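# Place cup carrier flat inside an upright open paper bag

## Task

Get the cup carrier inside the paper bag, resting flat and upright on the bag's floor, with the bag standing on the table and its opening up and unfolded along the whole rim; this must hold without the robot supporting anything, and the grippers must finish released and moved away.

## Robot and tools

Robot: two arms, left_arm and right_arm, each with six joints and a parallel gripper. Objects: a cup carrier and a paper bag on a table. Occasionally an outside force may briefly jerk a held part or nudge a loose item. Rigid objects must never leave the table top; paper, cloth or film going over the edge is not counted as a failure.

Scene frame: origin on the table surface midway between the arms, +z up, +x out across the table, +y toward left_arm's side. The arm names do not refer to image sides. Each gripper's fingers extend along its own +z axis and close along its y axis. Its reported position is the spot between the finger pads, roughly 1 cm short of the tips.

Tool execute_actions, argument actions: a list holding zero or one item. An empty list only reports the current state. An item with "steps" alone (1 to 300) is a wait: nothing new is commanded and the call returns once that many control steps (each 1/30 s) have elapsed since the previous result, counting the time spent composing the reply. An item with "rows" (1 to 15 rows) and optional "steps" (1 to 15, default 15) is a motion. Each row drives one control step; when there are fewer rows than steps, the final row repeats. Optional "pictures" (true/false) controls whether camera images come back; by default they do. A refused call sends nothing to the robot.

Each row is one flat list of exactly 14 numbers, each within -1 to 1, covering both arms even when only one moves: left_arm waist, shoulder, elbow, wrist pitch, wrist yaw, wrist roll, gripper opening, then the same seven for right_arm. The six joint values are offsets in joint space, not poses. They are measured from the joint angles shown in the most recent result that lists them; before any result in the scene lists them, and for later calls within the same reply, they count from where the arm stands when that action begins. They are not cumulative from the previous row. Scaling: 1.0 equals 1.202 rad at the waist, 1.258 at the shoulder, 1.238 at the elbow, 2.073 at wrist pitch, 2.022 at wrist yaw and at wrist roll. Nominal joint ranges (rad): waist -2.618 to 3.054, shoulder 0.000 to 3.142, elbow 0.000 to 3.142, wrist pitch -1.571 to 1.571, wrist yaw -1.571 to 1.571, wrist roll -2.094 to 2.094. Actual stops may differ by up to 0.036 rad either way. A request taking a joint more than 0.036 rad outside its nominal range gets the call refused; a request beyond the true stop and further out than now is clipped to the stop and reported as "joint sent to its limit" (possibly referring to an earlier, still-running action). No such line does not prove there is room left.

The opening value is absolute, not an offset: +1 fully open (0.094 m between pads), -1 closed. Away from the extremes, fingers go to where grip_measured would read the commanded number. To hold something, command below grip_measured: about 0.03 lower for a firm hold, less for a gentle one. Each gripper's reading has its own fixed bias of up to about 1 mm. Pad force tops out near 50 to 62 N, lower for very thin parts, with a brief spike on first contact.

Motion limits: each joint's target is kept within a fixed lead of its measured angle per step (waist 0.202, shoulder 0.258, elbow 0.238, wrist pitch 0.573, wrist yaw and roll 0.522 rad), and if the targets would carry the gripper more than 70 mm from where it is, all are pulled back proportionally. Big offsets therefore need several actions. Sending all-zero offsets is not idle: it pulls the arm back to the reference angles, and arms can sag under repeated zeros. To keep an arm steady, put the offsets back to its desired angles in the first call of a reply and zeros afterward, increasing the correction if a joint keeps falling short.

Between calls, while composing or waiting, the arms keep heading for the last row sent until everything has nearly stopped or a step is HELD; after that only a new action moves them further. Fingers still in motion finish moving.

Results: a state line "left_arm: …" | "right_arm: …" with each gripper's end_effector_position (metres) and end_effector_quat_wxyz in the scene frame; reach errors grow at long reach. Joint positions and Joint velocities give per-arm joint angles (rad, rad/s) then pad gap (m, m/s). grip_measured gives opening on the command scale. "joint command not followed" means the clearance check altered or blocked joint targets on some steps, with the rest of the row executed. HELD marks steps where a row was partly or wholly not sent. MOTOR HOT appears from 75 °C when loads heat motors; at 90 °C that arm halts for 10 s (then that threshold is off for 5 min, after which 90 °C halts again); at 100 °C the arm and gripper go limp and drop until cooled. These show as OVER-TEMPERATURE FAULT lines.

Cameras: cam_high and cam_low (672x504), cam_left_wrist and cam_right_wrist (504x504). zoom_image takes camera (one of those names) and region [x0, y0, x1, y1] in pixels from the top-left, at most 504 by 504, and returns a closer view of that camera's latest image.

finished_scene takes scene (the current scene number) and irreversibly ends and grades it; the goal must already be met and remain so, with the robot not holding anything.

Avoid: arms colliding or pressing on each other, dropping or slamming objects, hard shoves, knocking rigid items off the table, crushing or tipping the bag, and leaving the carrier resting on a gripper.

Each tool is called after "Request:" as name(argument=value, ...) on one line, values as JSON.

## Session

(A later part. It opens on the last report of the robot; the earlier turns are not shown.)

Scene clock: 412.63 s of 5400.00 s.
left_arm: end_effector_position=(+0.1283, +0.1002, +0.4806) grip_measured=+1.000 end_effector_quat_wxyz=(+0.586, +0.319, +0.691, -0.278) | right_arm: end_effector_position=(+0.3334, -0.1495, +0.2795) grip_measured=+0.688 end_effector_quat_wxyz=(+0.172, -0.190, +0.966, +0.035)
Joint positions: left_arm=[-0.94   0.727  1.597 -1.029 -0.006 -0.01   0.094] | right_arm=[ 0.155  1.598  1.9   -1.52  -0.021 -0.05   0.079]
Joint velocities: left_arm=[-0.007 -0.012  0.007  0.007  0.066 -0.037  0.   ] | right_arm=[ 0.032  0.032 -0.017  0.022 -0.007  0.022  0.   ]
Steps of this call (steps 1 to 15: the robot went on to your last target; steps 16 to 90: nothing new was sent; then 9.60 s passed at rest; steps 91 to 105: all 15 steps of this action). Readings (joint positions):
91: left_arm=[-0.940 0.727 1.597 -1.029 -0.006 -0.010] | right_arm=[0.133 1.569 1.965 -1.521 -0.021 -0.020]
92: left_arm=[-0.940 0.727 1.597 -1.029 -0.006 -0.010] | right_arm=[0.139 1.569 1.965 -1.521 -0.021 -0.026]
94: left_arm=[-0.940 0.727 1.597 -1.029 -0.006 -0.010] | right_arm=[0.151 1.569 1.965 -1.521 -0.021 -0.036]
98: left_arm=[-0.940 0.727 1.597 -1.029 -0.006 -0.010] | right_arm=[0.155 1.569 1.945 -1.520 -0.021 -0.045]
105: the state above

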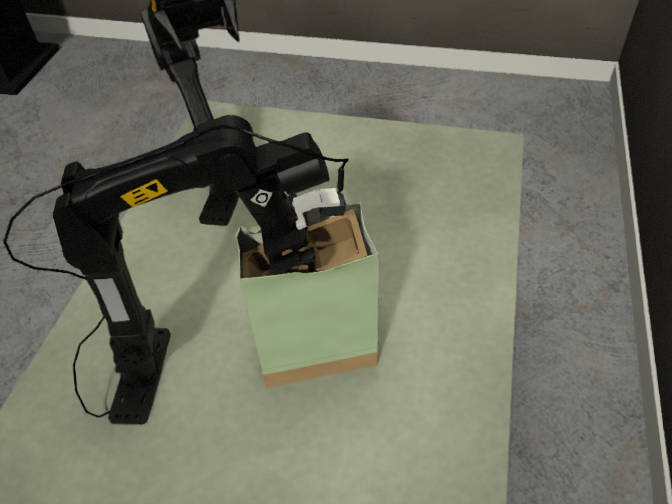

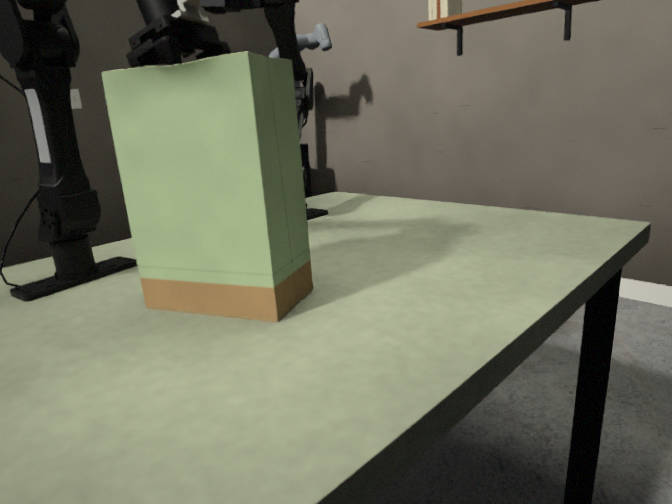

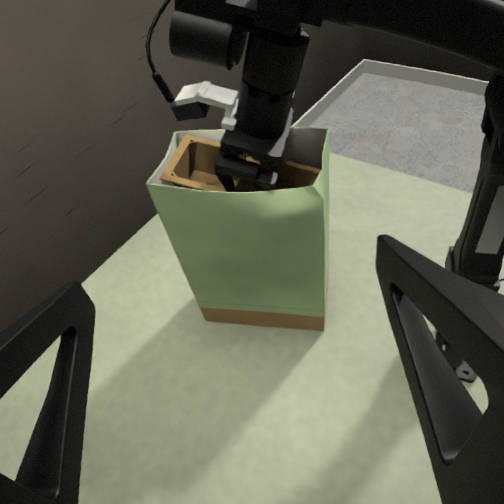

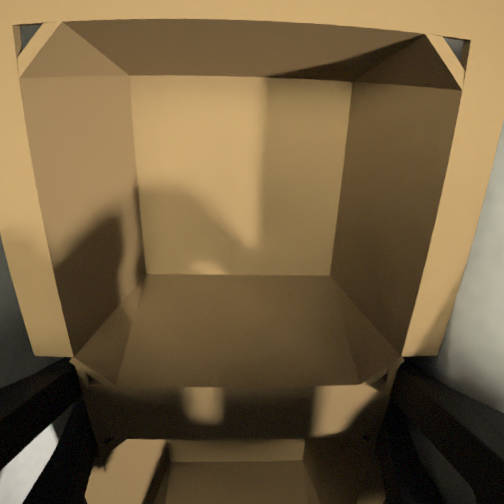

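Request:
execute_actions(actions=[{"rows":[[0,0,0,0,0,0,1,0,0.005,-0.015,0,0,0,0.62],[0,0,0,0,0,0,1,0,0.01,-0.03,0,0,0,0.62],[0,0,0,0,0,0,1,0,0.015,-0.045,0,0,0,0.62],[0,0,0,0,0,0,1,0,0.02,-0.06,0,0,0,0.62],[0,0,0,0,0,0,1,0,0.025,-0.075,0,0,0,0.62],[0,0,0,0,0,0,1,0,0.03,-0.09,0,0,0,0.62],[0,0,0,0,0,0,1,0,0.035,-0.105,0.01,0,0,0.62],[0,0,0,0,0,0,1,0,0.04,-0.12,0.01,0,0,0.62],[0,0,0,0,0,0,1,0,0.045,-0.135,0.02,0,0,0.62],[0,0,0,0,0,0,1,0,0.05,-0.15,0.02,0,0,0.62],[0,0,0,0,0,0,1,0,0.055,-0.165,0.03,0,0,0.62]],"steps":15}])

Request:
zoom_image(camera="cam_left_wrist", region=[120, 50, 350, 240])

Request:
zoom_image(camera="cam_high", region=[220, 150, 400, 300])

Scene clock: 428.67 s of 5400.00 s.
left_arm: end_effector_position=(+0.1283, +0.1002, +0.4806) grip_measured=+1.000 end_effector_quat_wxyz=(+0.586, +0.319, +0.691, -0.278) | right_arm: end_effector_position=(+0.3228, -0.1532, +0.2003) grip_measured=+0.688 end_effector_quat_wxyz=(+0.052, -0.192, +0.980, +0.018)
Joint positions: left_arm=[-0.94   0.727  1.597 -1.029 -0.006 -0.01   0.094] | right_arm=[ 0.155  1.675  1.7   -1.487 -0.021 -0.052  0.079]
Joint velocities: left_arm=[-0.007  0.002  0.002  0.037  0.007 -0.022  0.   ] | right_arm=[ 0.007  0.09  -0.09   0.139 -0.051 -0.051  0.001]
Steps of this call (steps 1 to 15: the robot went on to your last target; steps 16 to 90: nothing new was sent; then 12.53 s passed at rest; steps 91 to 105: all 15 steps of this action). Readings (joint positions):
91: left_arm=[-0.940 0.727 1.597 -1.029 -0.006 -0.010] | right_arm=[0.155 1.599 1.900 -1.520 -0.021 -0.052]
92: left_arm=[-0.940 0.727 1.597 -1.029 -0.006 -0.010] | right_arm=[0.155 1.599 1.897 -1.520 -0.021 -0.052]
94: left_arm=[-0.940 0.727 1.597 -1.029 -0.006 -0.010] | right_arm=[0.155 1.599 1.877 -1.519 -0.021 -0.052]
98: left_arm=[-0.940 0.727 1.597 -1.029 -0.006 -0.010] | right_arm=[0.155 1.616 1.804 -1.517 -0.021 -0.052]
105: the state above

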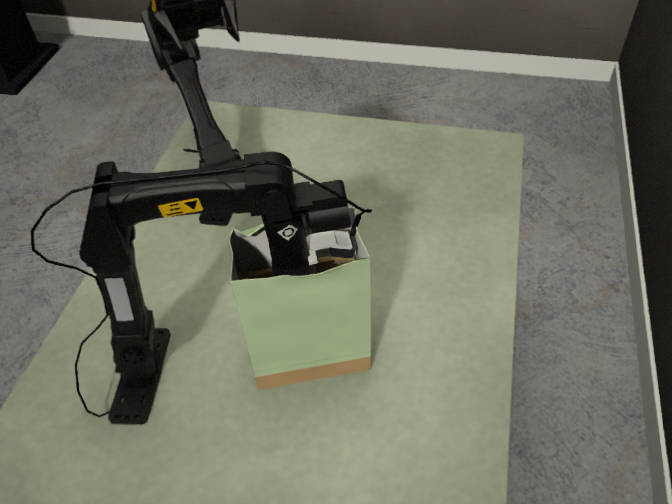

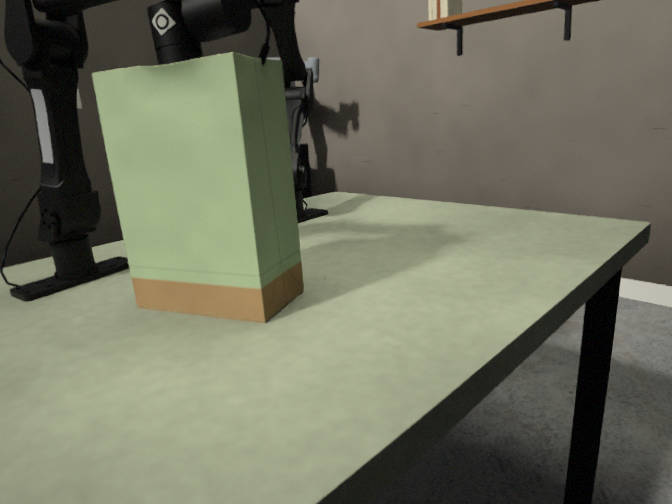

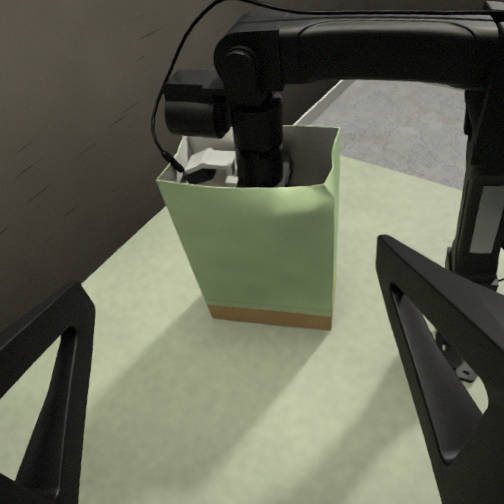

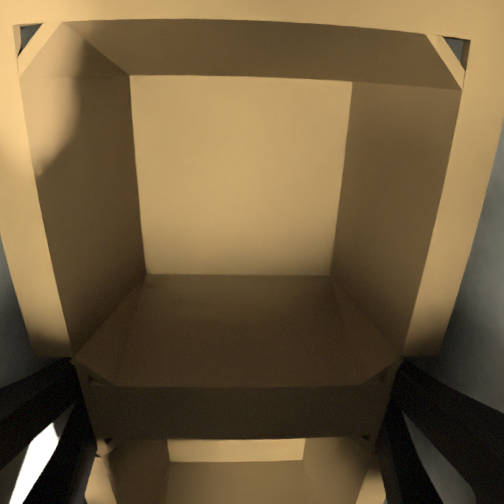

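Region (120, 50, 350, 240) of cam_left_wrist's 504x504 image, scaled by 2.191, with more detail than that image has; it fills the top 416 rows of this view, and the rest is white.

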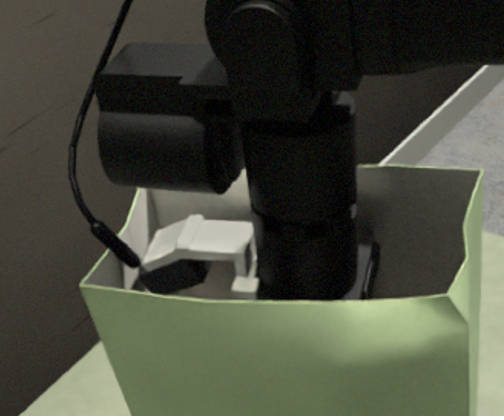

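Region (220, 150, 400, 300) of cam_high's 672x504 image, scaled by 2.800, with more detail than that image has.

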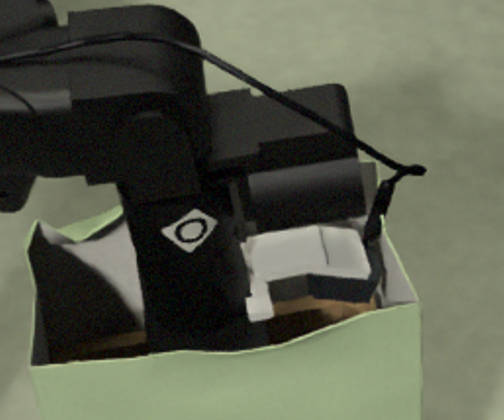

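Request:
execute_actions(actions=[{"rows":[[0,0,0,0,0,0,1,0,0.004,-0.015,0.007,0,0,0.62],[0,0,0,0,0,0,1,0,0.008,-0.03,0.014,0,0,0.62],[0,0,0,0,0,0,1,0,0.012,-0.045,0.021,0,0,0.62],[0,0,0,0,0,0,1,0,0.016,-0.06,0.028,0,0,0.62],[0,0,0,0,0,0,1,0,0.02,-0.075,0.035,0,0,0.62],[0,0,0,0,0,0,1,0,0.024,-0.09,0.042,0,0,0.62],[0,0,0,0,0,0,1,0,0.028,-0.105,0.05,0,0,0.62],[0,0,0,0,0,0,1,0,0.032,-0.12,0.058,0,0,0.62],[0,0,0,0,0,0,1,0,0.036,-0.135,0.066,0,0,0.62],[0,0,0,0,0,0,1,0,0.04,-0.15,0.074,0,0,0.62],[0,0,0,0,0,0,1,0,0.042,-0.16,0.08,0,0,0.62],[0,0,0,0,0,0,1,0,0.042,-0.172,0.085,0,0,0.62]],"steps":15}])

Request:
zoom_image(camera="cam_left_wrist", region=[120, 50, 350, 240])

Scene clock: 444.53 s of 5400.00 s.
left_arm: end_effector_position=(+0.1283, +0.1002, +0.4806) grip_measured=+1.000 end_effector_quat_wxyz=(+0.586, +0.319, +0.691, -0.278) | right_arm: end_effector_position=(+0.3151, -0.1559, +0.1320) grip_measured=+0.688 end_effector_quat_wxyz=(-0.010, -0.192, +0.981, +0.009)
Joint positions: left_arm=[-0.94   0.727  1.597 -1.029 -0.006 -0.01   0.094] | right_arm=[ 0.155  1.731  1.495 -1.353 -0.021 -0.052  0.079]
Joint velocities: left_arm=[ 0.002 -0.012 -0.027 -0.022  0.022  0.037  0.   ] | right_arm=[ 0.007  0.061 -0.115  0.183  0.022  0.007 -0.001]
Steps of this call (steps 1 to 30: the robot went on to your last target; steps 31 to 90: nothing new was sent; then 12.37 s passed at rest; steps 91 to 105: all 15 steps of this action). Readings (joint positions):
91: left_arm=[-0.940 0.727 1.597 -1.029 -0.006 -0.010] | right_arm=[0.155 1.677 1.698 -1.475 -0.021 -0.052]
92: left_arm=[-0.940 0.727 1.597 -1.029 -0.006 -0.010] | right_arm=[0.155 1.677 1.695 -1.473 -0.021 -0.052]
94: left_arm=[-0.940 0.727 1.597 -1.029 -0.006 -0.010] | right_arm=[0.155 1.677 1.676 -1.463 -0.021 -0.052]
98: left_arm=[-0.940 0.727 1.597 -1.029 -0.006 -0.010] | right_arm=[0.155 1.688 1.601 -1.429 -0.021 -0.052]
105: the state above

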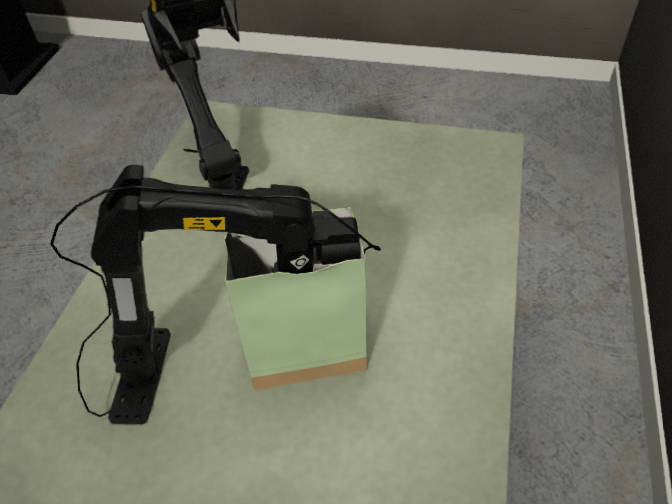

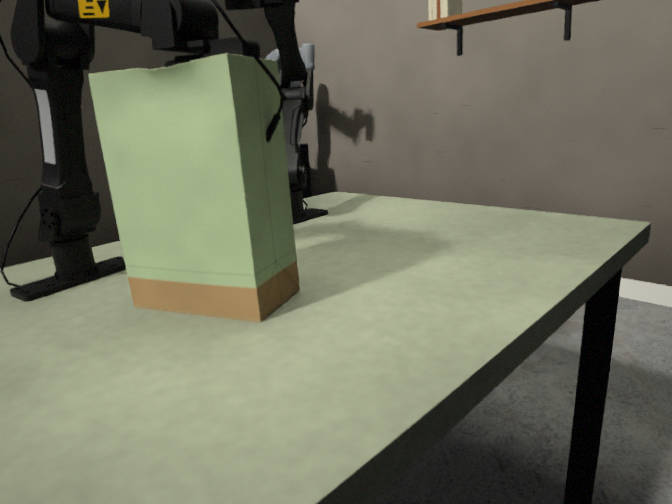

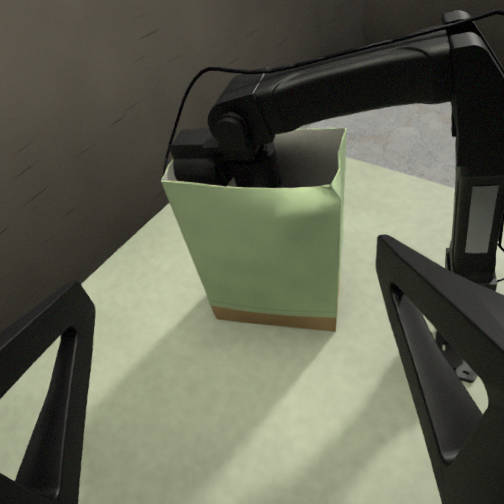

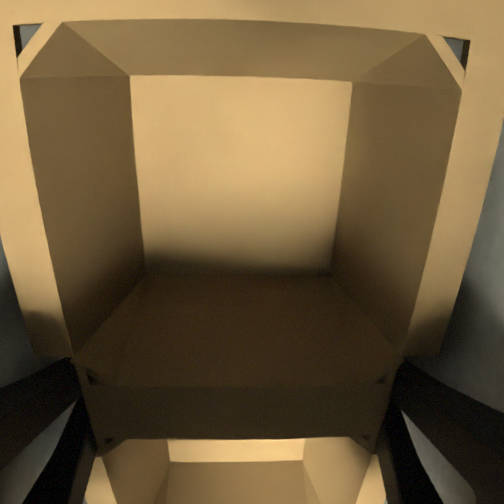

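Region (120, 50, 350, 240) of cam_left_wrist's 504x504 image, scaled by 2.191, with more detail than that image has; it fills the top 416 rows of this view, and the rest is white.

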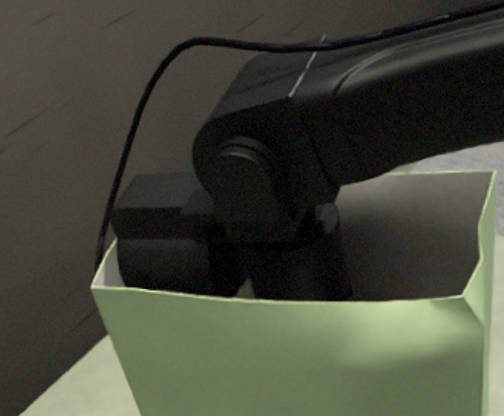

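Request:
execute_actions(actions=[{"rows":[[0,0,0,0,0,0,1,0,0.003,-0.015,0.012,0,0,0.62],[0,0,0,0,0,0,1,0,0.006,-0.03,0.024,0,0,0.62],[0,0,0,0,0,0,1,0,0.009,-0.045,0.036,0,0,0.62],[0,0,0,0,0,0,1,0,0.012,-0.06,0.046,0,0,0.62],[0,0,0,0,0,0,1,0,0.015,-0.075,0.056,0,0,0.62],[0,0,0,0,0,0,1,0,0.018,-0.09,0.066,0,0,0.62],[0,0,0,0,0,0,1,0,0.021,-0.105,0.076,0,0,0.62],[0,0,0,0,0,0,1,0,0.024,-0.12,0.086,0,0,0.62],[0,0,0,0,0,0,1,0,0.027,-0.135,0.096,0,0,0.62],[0,0,0,0,0,0,1,0,0.03,-0.15,0.106,0,0,0.62],[0,0,0,0,0,0,1,0,0.033,-0.165,0.116,0,0,0.62],[0,0,0,0,0,0,1,0,0.036,-0.18,0.128,0,0,0.62]],"steps":15}])

Scene clock: 456.77 s of 5400.00 s.
left_arm: end_effector_position=(+0.1283, +0.1002, +0.4806) grip_measured=+1.000 end_effector_quat_wxyz=(+0.586, +0.319, +0.691, -0.278) | right_arm: end_effector_position=(+0.3076, -0.1585, +0.0671) grip_measured=+0.688 end_effector_quat_wxyz=(-0.033, -0.192, +0.981, +0.006)
Joint positions: left_arm=[-0.94   0.727  1.597 -1.029 -0.006 -0.01   0.094] | right_arm=[ 0.155  1.773  1.283 -1.144 -0.021 -0.052  0.079]
Joint velocities: left_arm=[ 0.012 -0.002  0.027 -0.022 -0.037  0.022  0.   ] | right_arm=[-0.007  0.085 -0.159  0.227 -0.022 -0.095  0.   ]
Steps of this call (steps 1 to 30: the robot went on to your last target; steps 31 to 90: nothing new was sent; then 8.73 s passed at rest; steps 91 to 105: all 15 steps of this action). Readings (joint positions):
91: left_arm=[-0.940 0.727 1.597 -1.029 -0.006 -0.010] | right_arm=[0.155 1.732 1.492 -1.328 -0.021 -0.052]
92: left_arm=[-0.940 0.727 1.597 -1.029 -0.006 -0.010] | right_arm=[0.155 1.732 1.490 -1.326 -0.021 -0.052]
94: left_arm=[-0.940 0.727 1.597 -1.029 -0.006 -0.010] | right_arm=[0.155 1.732 1.470 -1.310 -0.021 -0.052]
98: left_arm=[-0.940 0.727 1.597 -1.029 -0.006 -0.010] | right_arm=[0.155 1.738 1.395 -1.255 -0.021 -0.052]
105: the state above

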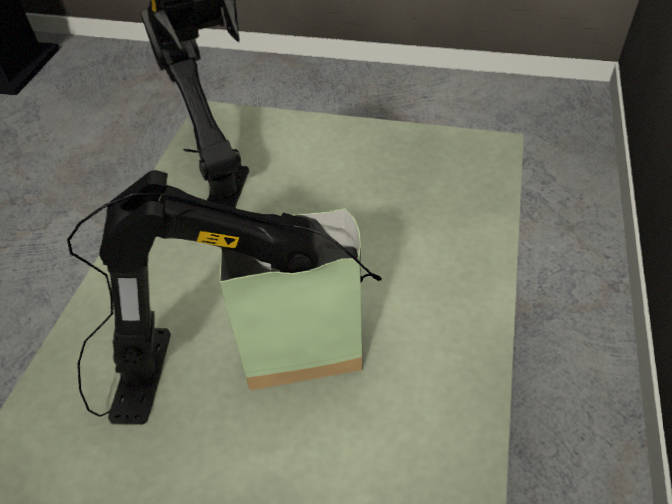

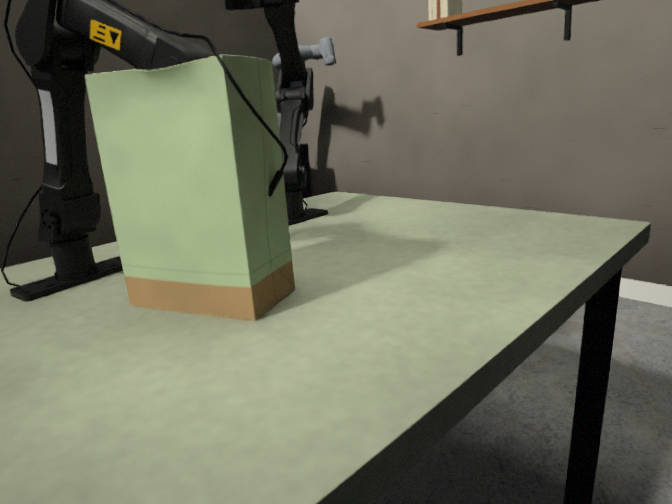

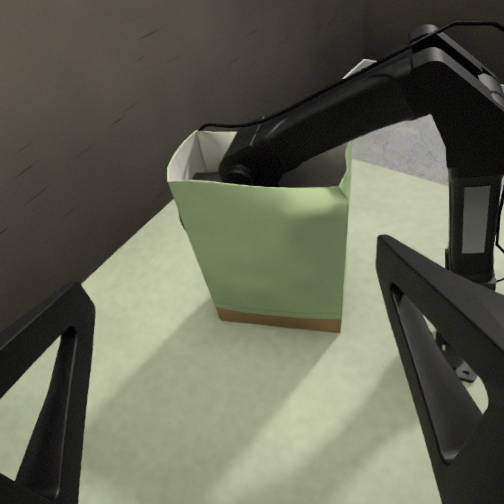

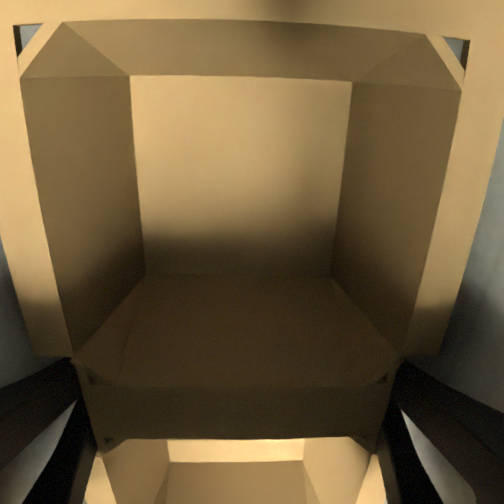

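Request:
execute_actions(actions=[{"rows":[[0,0,0,0,0,0,1,0,0,0,0.02,0,0,0.62],[0,0,0,0,0,0,1,0,0,0,0.035,0,0,0.62],[0,0,0,0,0,0,1,0,0,-0.01,0.045,0,0,0.62],[0,0,0,0,0,0,1,0,0.005,-0.02,0.055,0,0,0.62],[0,0,0,0,0,0,1,0,0.008,-0.03,0.062,0,0,0.62],[0,0,0,0,0,0,1,0,0.012,-0.04,0.068,0,0,0.62],[0,0,0,0,0,0,1,0,0.014,-0.05,0.074,0,0,0.62],[0,0,0,0,0,0,1,0,0.014,-0.058,0.078,0,0,0.62]],"steps":15}])

Request:
zoom_image(camera="cam_high", region=[170, 170, 390, 320])

Scene clock: 467.17 s of 5400.00 s.
left_arm: end_effector_position=(+0.1283, +0.1002, +0.4806) grip_measured=+1.000 end_effector_quat_wxyz=(+0.586, +0.319, +0.691, -0.278) | right_arm: end_effector_position=(+0.3203, -0.1540, +0.0487) grip_measured=+0.688 end_effector_quat_wxyz=(-0.001, -0.192, +0.981, +0.010)
Joint positions: left_arm=[-0.94   0.727  1.597 -1.029 -0.006 -0.01   0.094] | right_arm=[ 0.155  1.784  1.223 -1.009 -0.021 -0.052  0.079]
Joint velocities: left_arm=[-0.012 -0.012 -0.012  0.037 -0.022 -0.037  0.   ] | right_arm=[ 0.002 -0.012 -0.017  0.081 -0.037 -0.007  0.001]
Steps of this call (steps 1 to 30: the robot went on to your last target; steps 31 to 90: nothing new was sent; then 6.90 s passed at rest; steps 91 to 105: all 15 steps of this action). Readings (joint positions):
91: left_arm=[-0.940 0.727 1.597 -1.029 -0.006 -0.010] | right_arm=[0.155 1.775 1.280 -1.104 -0.021 -0.052]
92: left_arm=[-0.940 0.727 1.597 -1.029 -0.006 -0.010] | right_arm=[0.155 1.775 1.280 -1.103 -0.021 -0.052]
94: left_arm=[-0.940 0.727 1.597 -1.029 -0.006 -0.010] | right_arm=[0.155 1.775 1.280 -1.091 -0.021 -0.052]
98: left_arm=[-0.940 0.727 1.597 -1.029 -0.006 -0.010] | right_arm=[0.155 1.775 1.251 -1.038 -0.021 -0.052]
105: the state above

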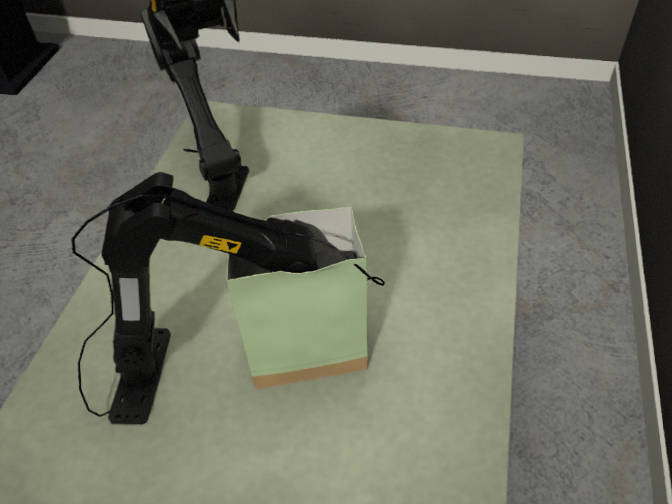

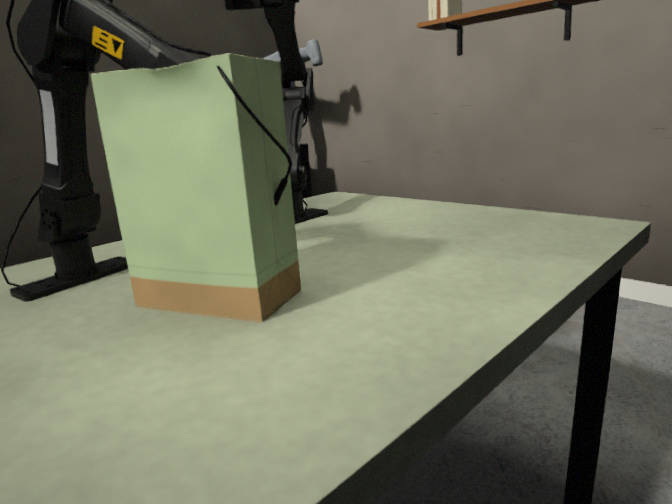

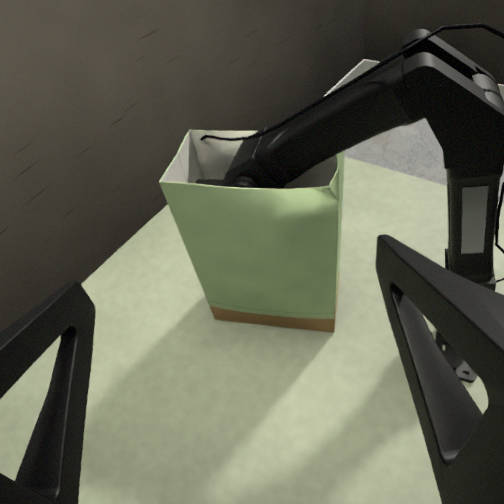

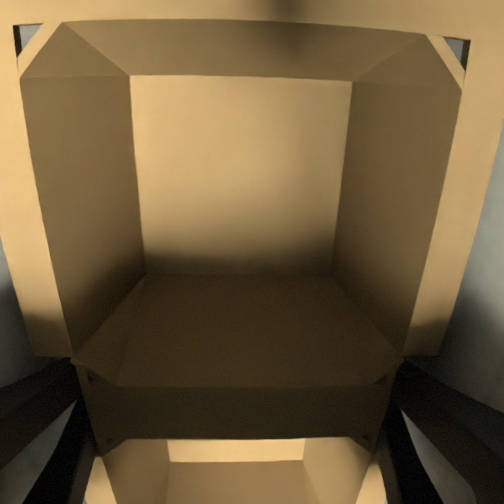

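Region (170, 170, 390, 320) of cam_high's 672x504 image, scaled by 2.291, with more detail than that image has; it fills the top 344 rows of this view, and the rest is white.

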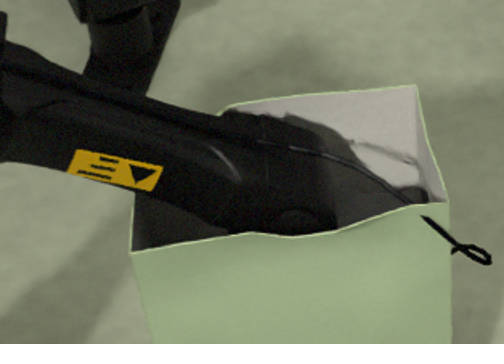

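Request:
execute_actions(actions=[{"rows":[[0,0,0,0,0,0,1,0,0.004,-0.02,0.012,0,0,0.62],[0,0,0,0,0,0,1,0,0.004,-0.03,0.02,0,0,0.62],[0,0,0,0,0,0,1,0,0.004,-0.03,0.02,0,0,0.62],[0,0,0,0,0,0,1,0,0.004,-0.03,0.02,0,0,0.62],[0,0,0,0,0,0,1,0,0.004,-0.03,0.02,0,0,0.62],[0,0,0,0,0,0,1,0,0.004,-0.03,0.02,0,0,0.62],[0,0,0,0,0,0,1,0,0.004,-0.03,0.02,0,0,0.62],[0,0,0,0,0,0,1,0,0.004,-0.03,0.02,0,0,0.62],[0,0,0,0,0,0,1,0,0.004,-0.03,0.02,0,0,0.7],[0,0,0,0,0,0,1,0,0.004,-0.03,0.02,0,0,0.8],[0,0,0,0,0,0,1,0,0.004,-0.03,0.02,0,0,0.88]],"steps":15}], pictures=false)

Request:
execute_actions(actions=[{"rows":[[0,0,0,0,0,0,1,0,-0.004,0.03,-0.02,0,0,0.88],[0,0,0,0,0,0,1,0,-0.006,0.045,-0.03,0,0,0.88],[0,0,0,0,0,0,1,0,-0.008,0.06,-0.04,0,0,0.88],[0,0,0,0,0,0,1,0,-0.01,0.075,-0.05,0,0,0.88],[0,0,0,0,0,0,1,0,-0.012,0.09,-0.06,0,0,0.88],[0,0,0,0,0,0,1,0,-0.014,0.105,-0.07,0,0,0.88],[0,0,0,0,0,0,1,0,-0.016,0.12,-0.08,0,0,0.88],[0,0,0,0,0,0,1,0,-0.018,0.135,-0.09,0,0,0.88],[0,0,0,0,0,0,1,0,-0.02,0.15,-0.10,0,0,0.88],[0,0,0,0,0,0,1,0,-0.022,0.165,-0.11,0,0,0.88],[0,0,0,0,0,0,1,0,-0.024,0.18,-0.12,0,0,0.88]],"steps":15}])

Scene clock: 483.27 s of 5400.00 s.
left_arm: end_effector_position=(+0.1283, +0.1002, +0.4806) grip_measured=+1.000 end_effector_quat_wxyz=(+0.586, +0.319, +0.691, -0.278) | right_arm: end_effector_position=(+0.3193, -0.1544, +0.0435) grip_measured=+0.877 end_effector_quat_wxyz=(+0.000, -0.192, +0.981, +0.011)
Joint positions: left_arm=[-0.94   0.727  1.597 -1.029 -0.006 -0.01   0.094] | right_arm=[ 0.155  1.784  1.201 -0.985 -0.021 -0.052  0.088]
Joint velocities: left_arm=[-0.007 -0.002 -0.012  0.051 -0.066 -0.037  0.   ] | right_arm=[ 0.017 -0.007 -0.002 -0.051 -0.007 -0.022  0.001]
Steps of this call (steps 1 to 15: the robot went on to your last target; steps 16 to 90: nothing new was sent; then 12.60 s passed at rest; steps 91 to 105: all 15 steps of this action). Readings (joint positions):
91: left_arm=[-0.940 0.727 1.597 -1.029 -0.006 -0.010] | right_arm=[0.155 1.784 1.223 -1.000 -0.021 -0.052]
92: left_arm=[-0.940 0.727 1.597 -1.029 -0.006 -0.010] | right_arm=[0.155 1.784 1.220 -0.997 -0.021 -0.052]
94: left_arm=[-0.940 0.727 1.597 -1.029 -0.006 -0.010] | right_arm=[0.155 1.784 1.210 -0.989 -0.021 -0.052]
98: left_arm=[-0.940 0.727 1.597 -1.029 -0.006 -0.010] | right_arm=[0.155 1.784 1.201 -0.986 -0.021 -0.052]
105: the state above

Scene clock: 483.77 s of 5400.00 s.
left_arm: end_effector_position=(+0.1283, +0.1002, +0.4806) grip_measured=+1.000 end_effector_quat_wxyz=(+0.586, +0.319, +0.691, -0.278) | right_arm: end_effector_position=(+0.3314, -0.1502, +0.0950) grip_measured=+0.877 end_effector_quat_wxyz=(+0.006, -0.192, +0.981, +0.011)
Joint positions: left_arm=[-0.94   0.727  1.597 -1.029 -0.006 -0.01   0.094] | right_arm=[ 0.155  1.774  1.399 -1.18  -0.021 -0.052  0.088]
Joint velocities: left_arm=[ 0.007 -0.007  0.007 -0.022 -0.037 -0.007  0.   ] | right_arm=[ 0.022 -0.061  0.037 -0.227 -0.007 -0.007  0.   ]
Steps of this call (steps 1 to 15: all 15 steps of this action). Readings (joint positions):
1: left_arm=[-0.940 0.727 1.597 -1.029 -0.006 -0.010] | right_arm=[0.155 1.784 1.202 -0.987 -0.021 -0.052]
2: left_arm=[-0.940 0.727 1.597 -1.029 -0.006 -0.010] | right_arm=[0.155 1.784 1.206 -0.996 -0.021 -0.052]
4: left_arm=[-0.940 0.727 1.597 -1.029 -0.006 -0.010] | right_arm=[0.155 1.784 1.229 -1.024 -0.021 -0.052]
8: left_arm=[-0.940 0.727 1.597 -1.029 -0.006 -0.010] | right_arm=[0.155 1.784 1.306 -1.087 -0.021 -0.052]
15: the state above

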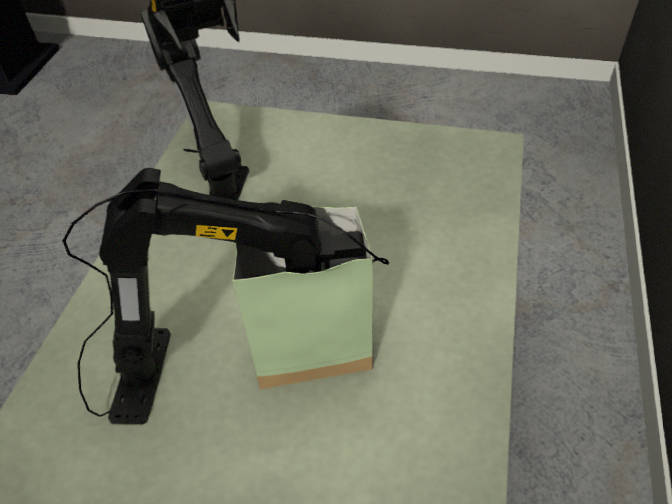

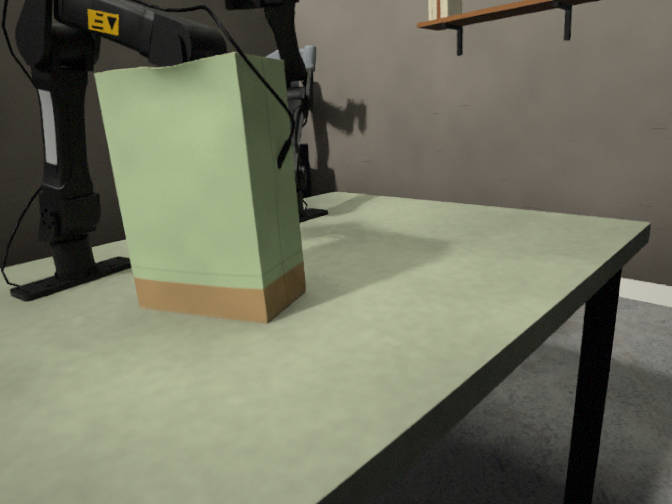

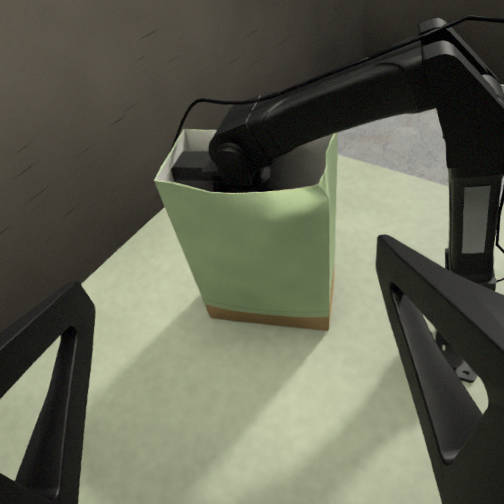

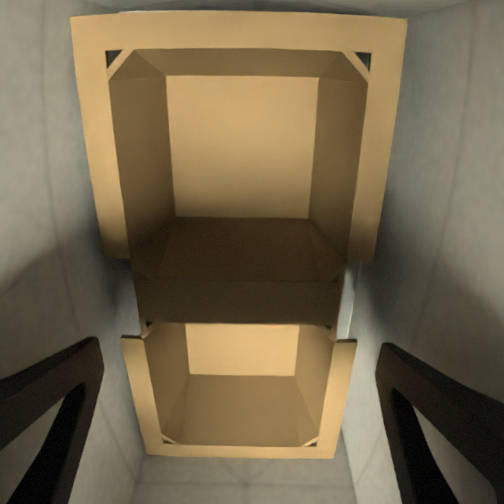

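Request:
execute_actions(actions=[{"rows":[[0,0,0,0,0,0,1,0,-0.03,0.03,-0.03,0,0,0.5],[0,0,0,0,0,0,1,0,-0.04,0.05,-0.045,0,0,0.3],[0,0,0,0,0,0,1,0,-0.045,0.07,-0.06,0,0,0.2],[0,0,0,0,0,0,1,0,-0.05,0.09,-0.07,0,0,0.2],[0,0,0,0,0,0,1,0,-0.055,0.11,-0.08,0,0,0.2],[0,0,0,0,0,0,1,0,-0.06,0.13,-0.09,0,0,0.2],[0,0,0,0,0,0,1,0,-0.065,0.15,-0.10,0,0,0.2],[0,0,0,0,0,0,1,0,-0.07,0.17,-0.11,0,0,0.2],[0,0,0,0,0,0,1,0,-0.075,0.19,-0.12,0,0,0.2],[0,0,0,0,0,0,1,0,-0.08,0.21,-0.13,0,0,0.2],[0,0,0,0,0,0,1,0,-0.085,0.23,-0.14,0,0,0.2],[0,0,0,0,0,0,1,0,-0.09,0.25,-0.15,0,0,0.2],[0,0,0,0,0,0,1,0,-0.09,0.265,-0.16,0,0,0.2]],"steps":15}])

Scene clock: 496.73 s of 5400.00 s.
left_arm: end_effector_position=(+0.1283, +0.1002, +0.4806) grip_measured=+1.000 end_effector_quat_wxyz=(+0.586, +0.319, +0.691, -0.278) | right_arm: end_effector_position=(+0.3347, -0.1490, +0.2021) grip_measured=+0.203 end_effector_quat_wxyz=(+0.078, -0.192, +0.978, +0.022)
Joint positions: left_arm=[-0.94   0.727  1.597 -1.029 -0.006 -0.01   0.094] | right_arm=[ 0.155  1.674  1.699 -1.435 -0.021 -0.052  0.057]
Joint velocities: left_arm=[-0.017  0.007  0.012 -0.037 -0.022 -0.051  0.   ] | right_arm=[-0.012 -0.183  0.271 -0.462 -0.051  0.022  0.   ]
Steps of this call (steps 1 to 30: the robot went on to your last target; steps 31 to 90: nothing new was sent; then 9.47 s passed at rest; steps 91 to 105: all 15 steps of this action). Readings (joint positions):
91: left_arm=[-0.940 0.727 1.597 -1.029 -0.006 -0.010] | right_arm=[0.155 1.771 1.399 -1.216 -0.021 -0.052]
92: left_arm=[-0.940 0.727 1.597 -1.029 -0.006 -0.010] | right_arm=[0.155 1.770 1.404 -1.223 -0.021 -0.052]
94: left_arm=[-0.940 0.727 1.597 -1.029 -0.006 -0.010] | right_arm=[0.155 1.764 1.431 -1.254 -0.021 -0.052]
98: left_arm=[-0.940 0.727 1.597 -1.029 -0.006 -0.010] | right_arm=[0.155 1.732 1.534 -1.318 -0.021 -0.052]
105: the state above

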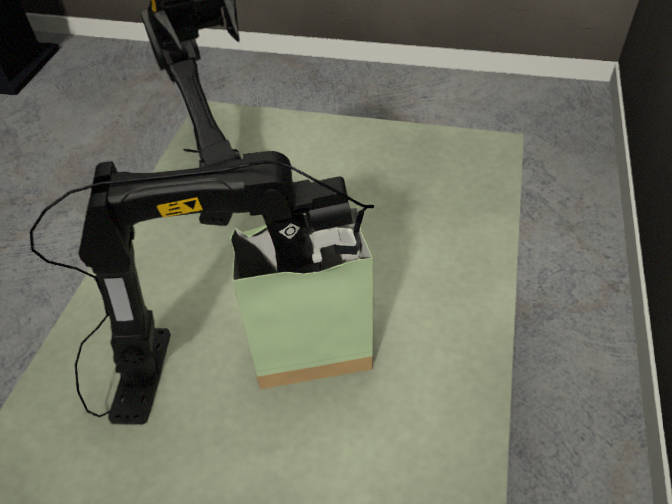

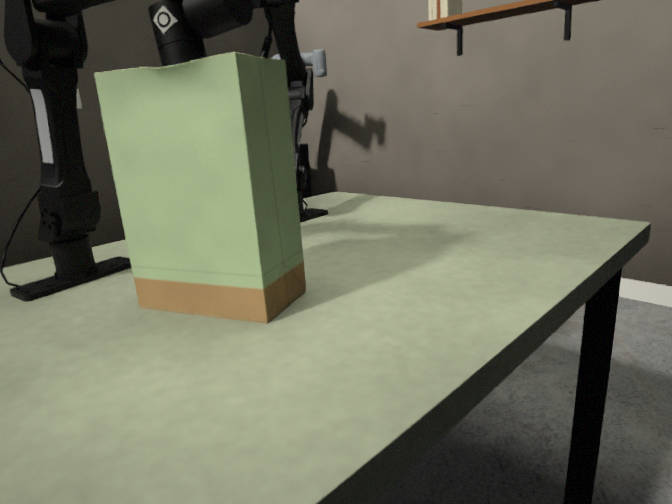

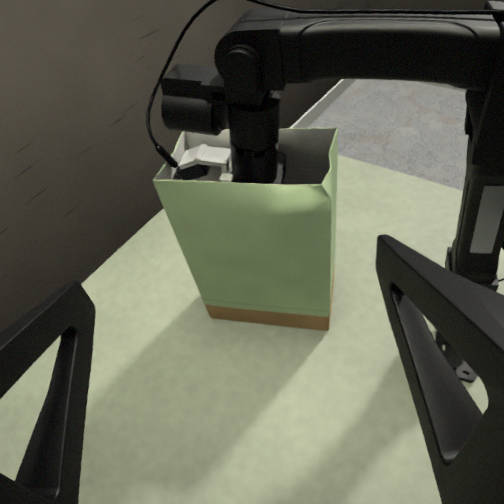

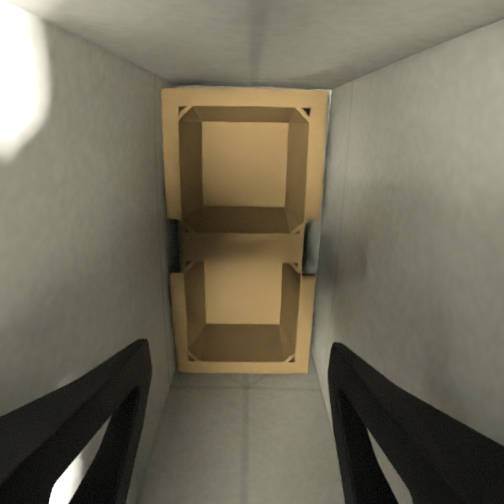

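Request:
execute_actions(actions=[{"rows":[[0,0,0,0,0,0,1,0,-0.02,0.03,-0.05,0,0,0.2],[0,0,0,0,0,0,1,0,-0.03,0.05,-0.06,0,0,0.2],[0,0,0,0,0,0,1,0,-0.04,0.07,-0.07,0,0,0.2],[0,0,0,0,0,0,1,0,-0.05,0.09,-0.07,0,0,0.2],[0,0,0,0,0,0,1,0,-0.06,0.11,-0.07,0,0,0.2],[0,0,0,0,0,0,1,0,-0.07,0.13,-0.07,0,0,0.2],[0,0,0,0,0,0,1,0,-0.08,0.15,-0.07,0,0,0.2],[0,0,0,0,0,0,1,0,-0.09,0.18,-0.07,0,0,0.2],[0,0,0,0,0,0,1,0,-0.10,0.21,-0.07,0,0,0.2],[0,0,0,0,0,0,1,0,-0.10,0.24,-0.07,0,0,0.2],[0,0,0,0,0,0,1,0,-0.10,0.27,-0.07,0,0,0.2],[0,0,0,0,0,0,1,0,-0.10,0.30,-0.07,0,0,0.2],[0,0,0,0,0,0,1,0,-0.10,0.33,-0.07,0,0,0.2],[0,0,0,0,0,0,1,0,-0.10,0.36,-0.07,0,0,0.2],[0,0,0,0,0,0,1,0,-0.10,0.40,-0.07,0,0,0.2]],"steps":15}], pictures=false)

Request:
execute_actions(actions=[{"rows":[[0,0,0,0,0,0,1,0,-0.05,0.3,0,0,0,0.2]],"steps":15}], pictures=false)

Request:
execute_actions(actions=[{"rows":[[0.5,0,0,0,0,0,1,-0.7,-0.3,-0.1,0,0,0,0.2]],"steps":15}], pictures=false)

Request:
execute_actions(actions=[{"steps":20}])

Request:
zoom_image(camera="cam_high", region=[210, 180, 400, 320])

Scene clock: 511.00 s of 5400.00 s.
left_arm: end_effector_position=(+0.1283, +0.1002, +0.4806) grip_measured=+1.000 end_effector_quat_wxyz=(+0.586, +0.319, +0.691, -0.278) | right_arm: end_effector_position=(+0.3349, -0.1490, +0.3518) grip_measured=+0.203 end_effector_quat_wxyz=(+0.278, -0.187, +0.941, +0.050)
Joint positions: left_arm=[-0.94   0.727  1.597 -1.029 -0.006 -0.01   0.094] | right_arm=[ 0.155  1.561  2.105 -1.542 -0.021 -0.052  0.057]
Joint velocities: left_arm=[ 0.012  0.007  0.007  0.007 -0.081 -0.051  0.   ] | right_arm=[ 0.002 -0.007  1.199 -0.022  0.022 -0.051  0.   ]
joint sent to its limit (right arm) — the command would take joint 4 (wrist pitch) past its lower limit, so that joint was sent only as far as its limit.
Steps of this call (steps 1 to 30: the robot went on to your last target; steps 31 to 90: nothing new was sent; then 10.77 s passed at rest; steps 91 to 105: all 15 steps of this action). Readings (joint positions):
91: left_arm=[-0.940 0.727 1.597 -1.029 -0.006 -0.010] | right_arm=[0.155 1.667 1.708 -1.497 -0.021 -0.052]
92: left_arm=[-0.940 0.727 1.597 -1.029 -0.006 -0.010] | right_arm=[0.155 1.667 1.712 -1.505 -0.021 -0.052]
94: left_arm=[-0.940 0.727 1.597 -1.029 -0.006 -0.010] | right_arm=[0.155 1.666 1.734 -1.524 -0.021 -0.052]
98: left_arm=[-0.940 0.727 1.597 -1.029 -0.006 -0.010] | right_arm=[0.155 1.628 1.830 -1.535 -0.021 -0.052]
105: the state above

Scene clock: 511.50 s of 5400.00 s.
left_arm: end_effector_position=(+0.1283, +0.1002, +0.4806) grip_measured=+1.000 end_effector_quat_wxyz=(+0.586, +0.319, +0.691, -0.278) | right_arm: end_effector_position=(+0.3016, -0.1606, +0.4918) grip_measured=+0.203 end_effector_quat_wxyz=(+0.487, -0.172, +0.852, +0.079)
Joint positions: left_arm=[-0.94   0.727  1.597 -1.029 -0.006 -0.01   0.094] | right_arm=[ 0.155  1.485  2.474 -1.527 -0.021 -0.052  0.057]
Joint velocities: left_arm=[ 0.002 -0.002  0.012  0.022  0.051  0.095  0.   ] | right_arm=[ 0.017  0.085 -0.017  0.007 -0.081 -0.037  0.   ]
Steps of this call (steps 1 to 15: all 15 steps of this action). Readings (joint positions):
1: left_arm=[-0.940 0.727 1.597 -1.029 -0.006 -0.010] | right_arm=[0.155 1.559 2.155 -1.545 -0.021 -0.052]
2: left_arm=[-0.940 0.727 1.597 -1.029 -0.006 -0.010] | right_arm=[0.155 1.559 2.210 -1.545 -0.021 -0.052]
4: left_arm=[-0.940 0.727 1.597 -1.029 -0.006 -0.010] | right_arm=[0.155 1.553 2.329 -1.541 -0.021 -0.052]
8: left_arm=[-0.940 0.727 1.597 -1.029 -0.006 -0.010] | right_arm=[0.155 1.499 2.458 -1.527 -0.021 -0.052]
15: the state above

Scene clock: 512.00 s of 5400.00 s.
left_arm: end_effector_position=(+0.1856, +0.1891, +0.4806) grip_measured=+1.000 end_effector_quat_wxyz=(+0.642, +0.103, +0.754, -0.093) | right_arm: end_effector_position=(+0.1531, -0.3248, +0.5471) grip_measured=+0.203 end_effector_quat_wxyz=(+0.604, +0.161, +0.764, -0.158)
Joint positions: left_arm=[-0.347  0.727  1.597 -1.029 -0.007 -0.01   0.094] | right_arm=[-0.657  1.065  2.361 -1.518 -0.014 -0.052  0.057]
Joint velocities: left_arm=[-0.012 -0.007  0.007 -0.051 -0.037 -0.022  0.   ] | right_arm=[-0.379  0.188  0.007 -0.007  0.051 -0.007  0.   ]
Steps of this call (steps 1 to 15: all 15 steps of this action). Readings (joint positions):
1: left_arm=[-0.902 0.727 1.597 -1.029 0.003 -0.010] | right_arm=[0.131 1.466 2.449 -1.516 -0.033 -0.052]
2: left_arm=[-0.824 0.727 1.597 -1.029 0.002 -0.010] | right_arm=[0.083 1.437 2.410 -1.513 -0.033 -0.052]
4: left_arm=[-0.673 0.727 1.597 -1.029 0.000 -0.010] | right_arm=[-0.014 1.369 2.370 -1.518 -0.029 -0.052]
8: left_arm=[-0.396 0.727 1.597 -1.029 -0.006 -0.010] | right_arm=[-0.238 1.205 2.361 -1.518 -0.024 -0.052]
15: the state above

Scene clock: 512.67 s of 5400.00 s.
left_arm: end_effector_position=(+0.1856, +0.1891, +0.4806) grip_measured=+1.000 end_effector_quat_wxyz=(+0.642, +0.103, +0.754, -0.093) | right_arm: end_effector_position=(+0.1653, -0.3342, +0.5425) grip_measured=+0.203 end_effector_quat_wxyz=(+0.590, +0.170, +0.773, -0.159)
Joint positions: left_arm=[-0.347  0.727  1.597 -1.029 -0.007 -0.01   0.094] | right_arm=[-0.675  1.101  2.361 -1.518 -0.014 -0.052  0.057]
Joint velocities: left_arm=[ 0.002 -0.007  0.017 -0.037 -0.022  0.022  0.   ] | right_arm=[-0.007  0.002  0.007  0.007  0.081 -0.066  0.001]
Steps of this call (steps 1 to 20: the robot went on to your last target). Readings (joint positions):
1: left_arm=[-0.347 0.727 1.597 -1.029 -0.007 -0.010] | right_arm=[-0.667 1.072 2.361 -1.518 -0.014 -0.052]
2: left_arm=[-0.347 0.727 1.597 -1.029 -0.007 -0.010] | right_arm=[-0.671 1.079 2.361 -1.518 -0.014 -0.052]
4: left_arm=[-0.347 0.727 1.597 -1.029 -0.007 -0.010] | right_arm=[-0.674 1.092 2.361 -1.518 -0.014 -0.052]
8: left_arm=[-0.347 0.727 1.597 -1.029 -0.007 -0.010] | right_arm=[-0.675 1.101 2.361 -1.518 -0.014 -0.052]
20: the state above

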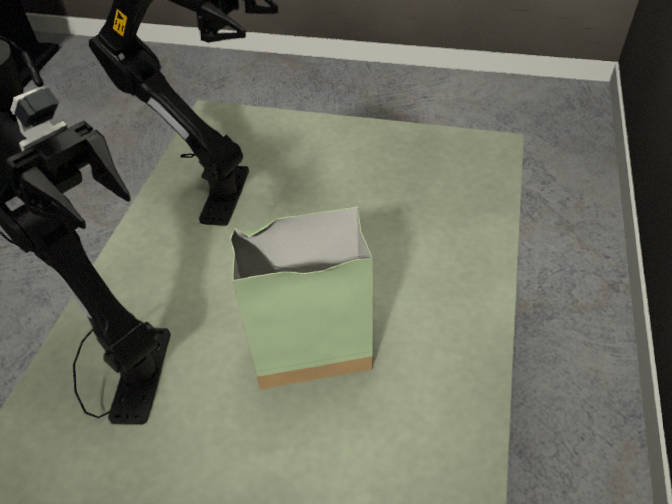

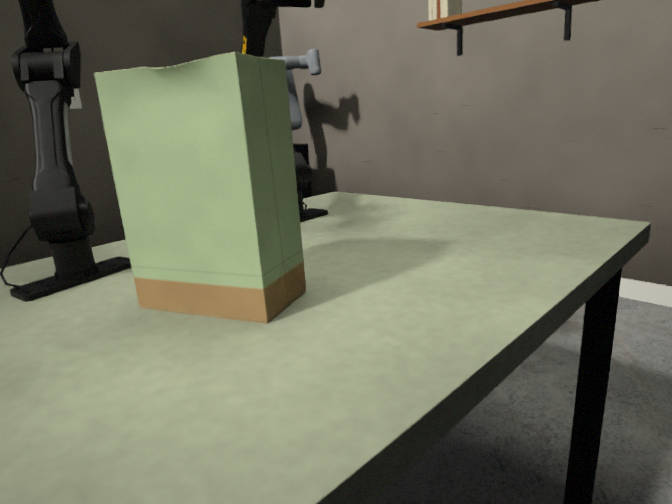

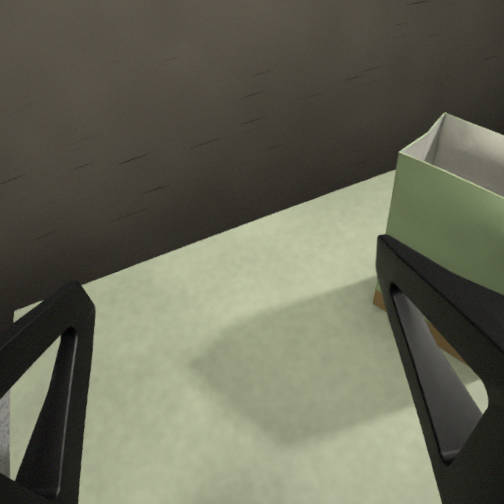

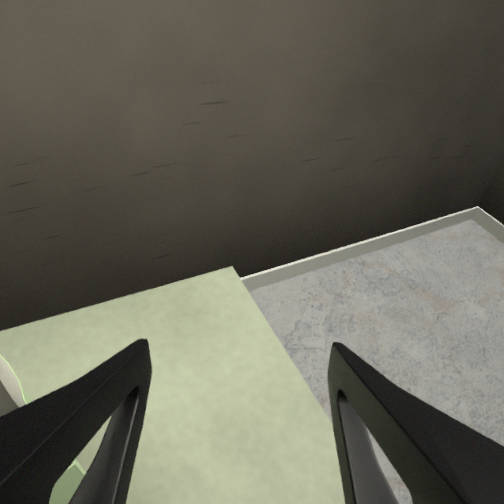

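Region (210, 180, 400, 320) of cam_high's 672x504 image, scaled by 2.653, with more detail than that image has; it fills the top 371 rows of this view, and the rest is white.

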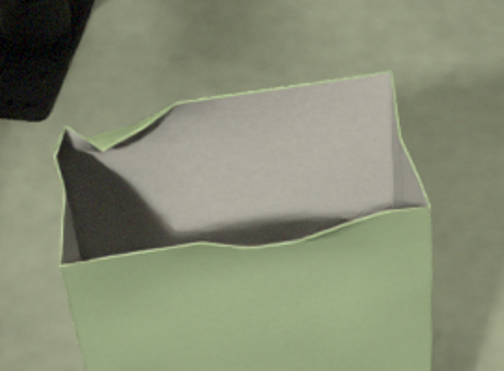

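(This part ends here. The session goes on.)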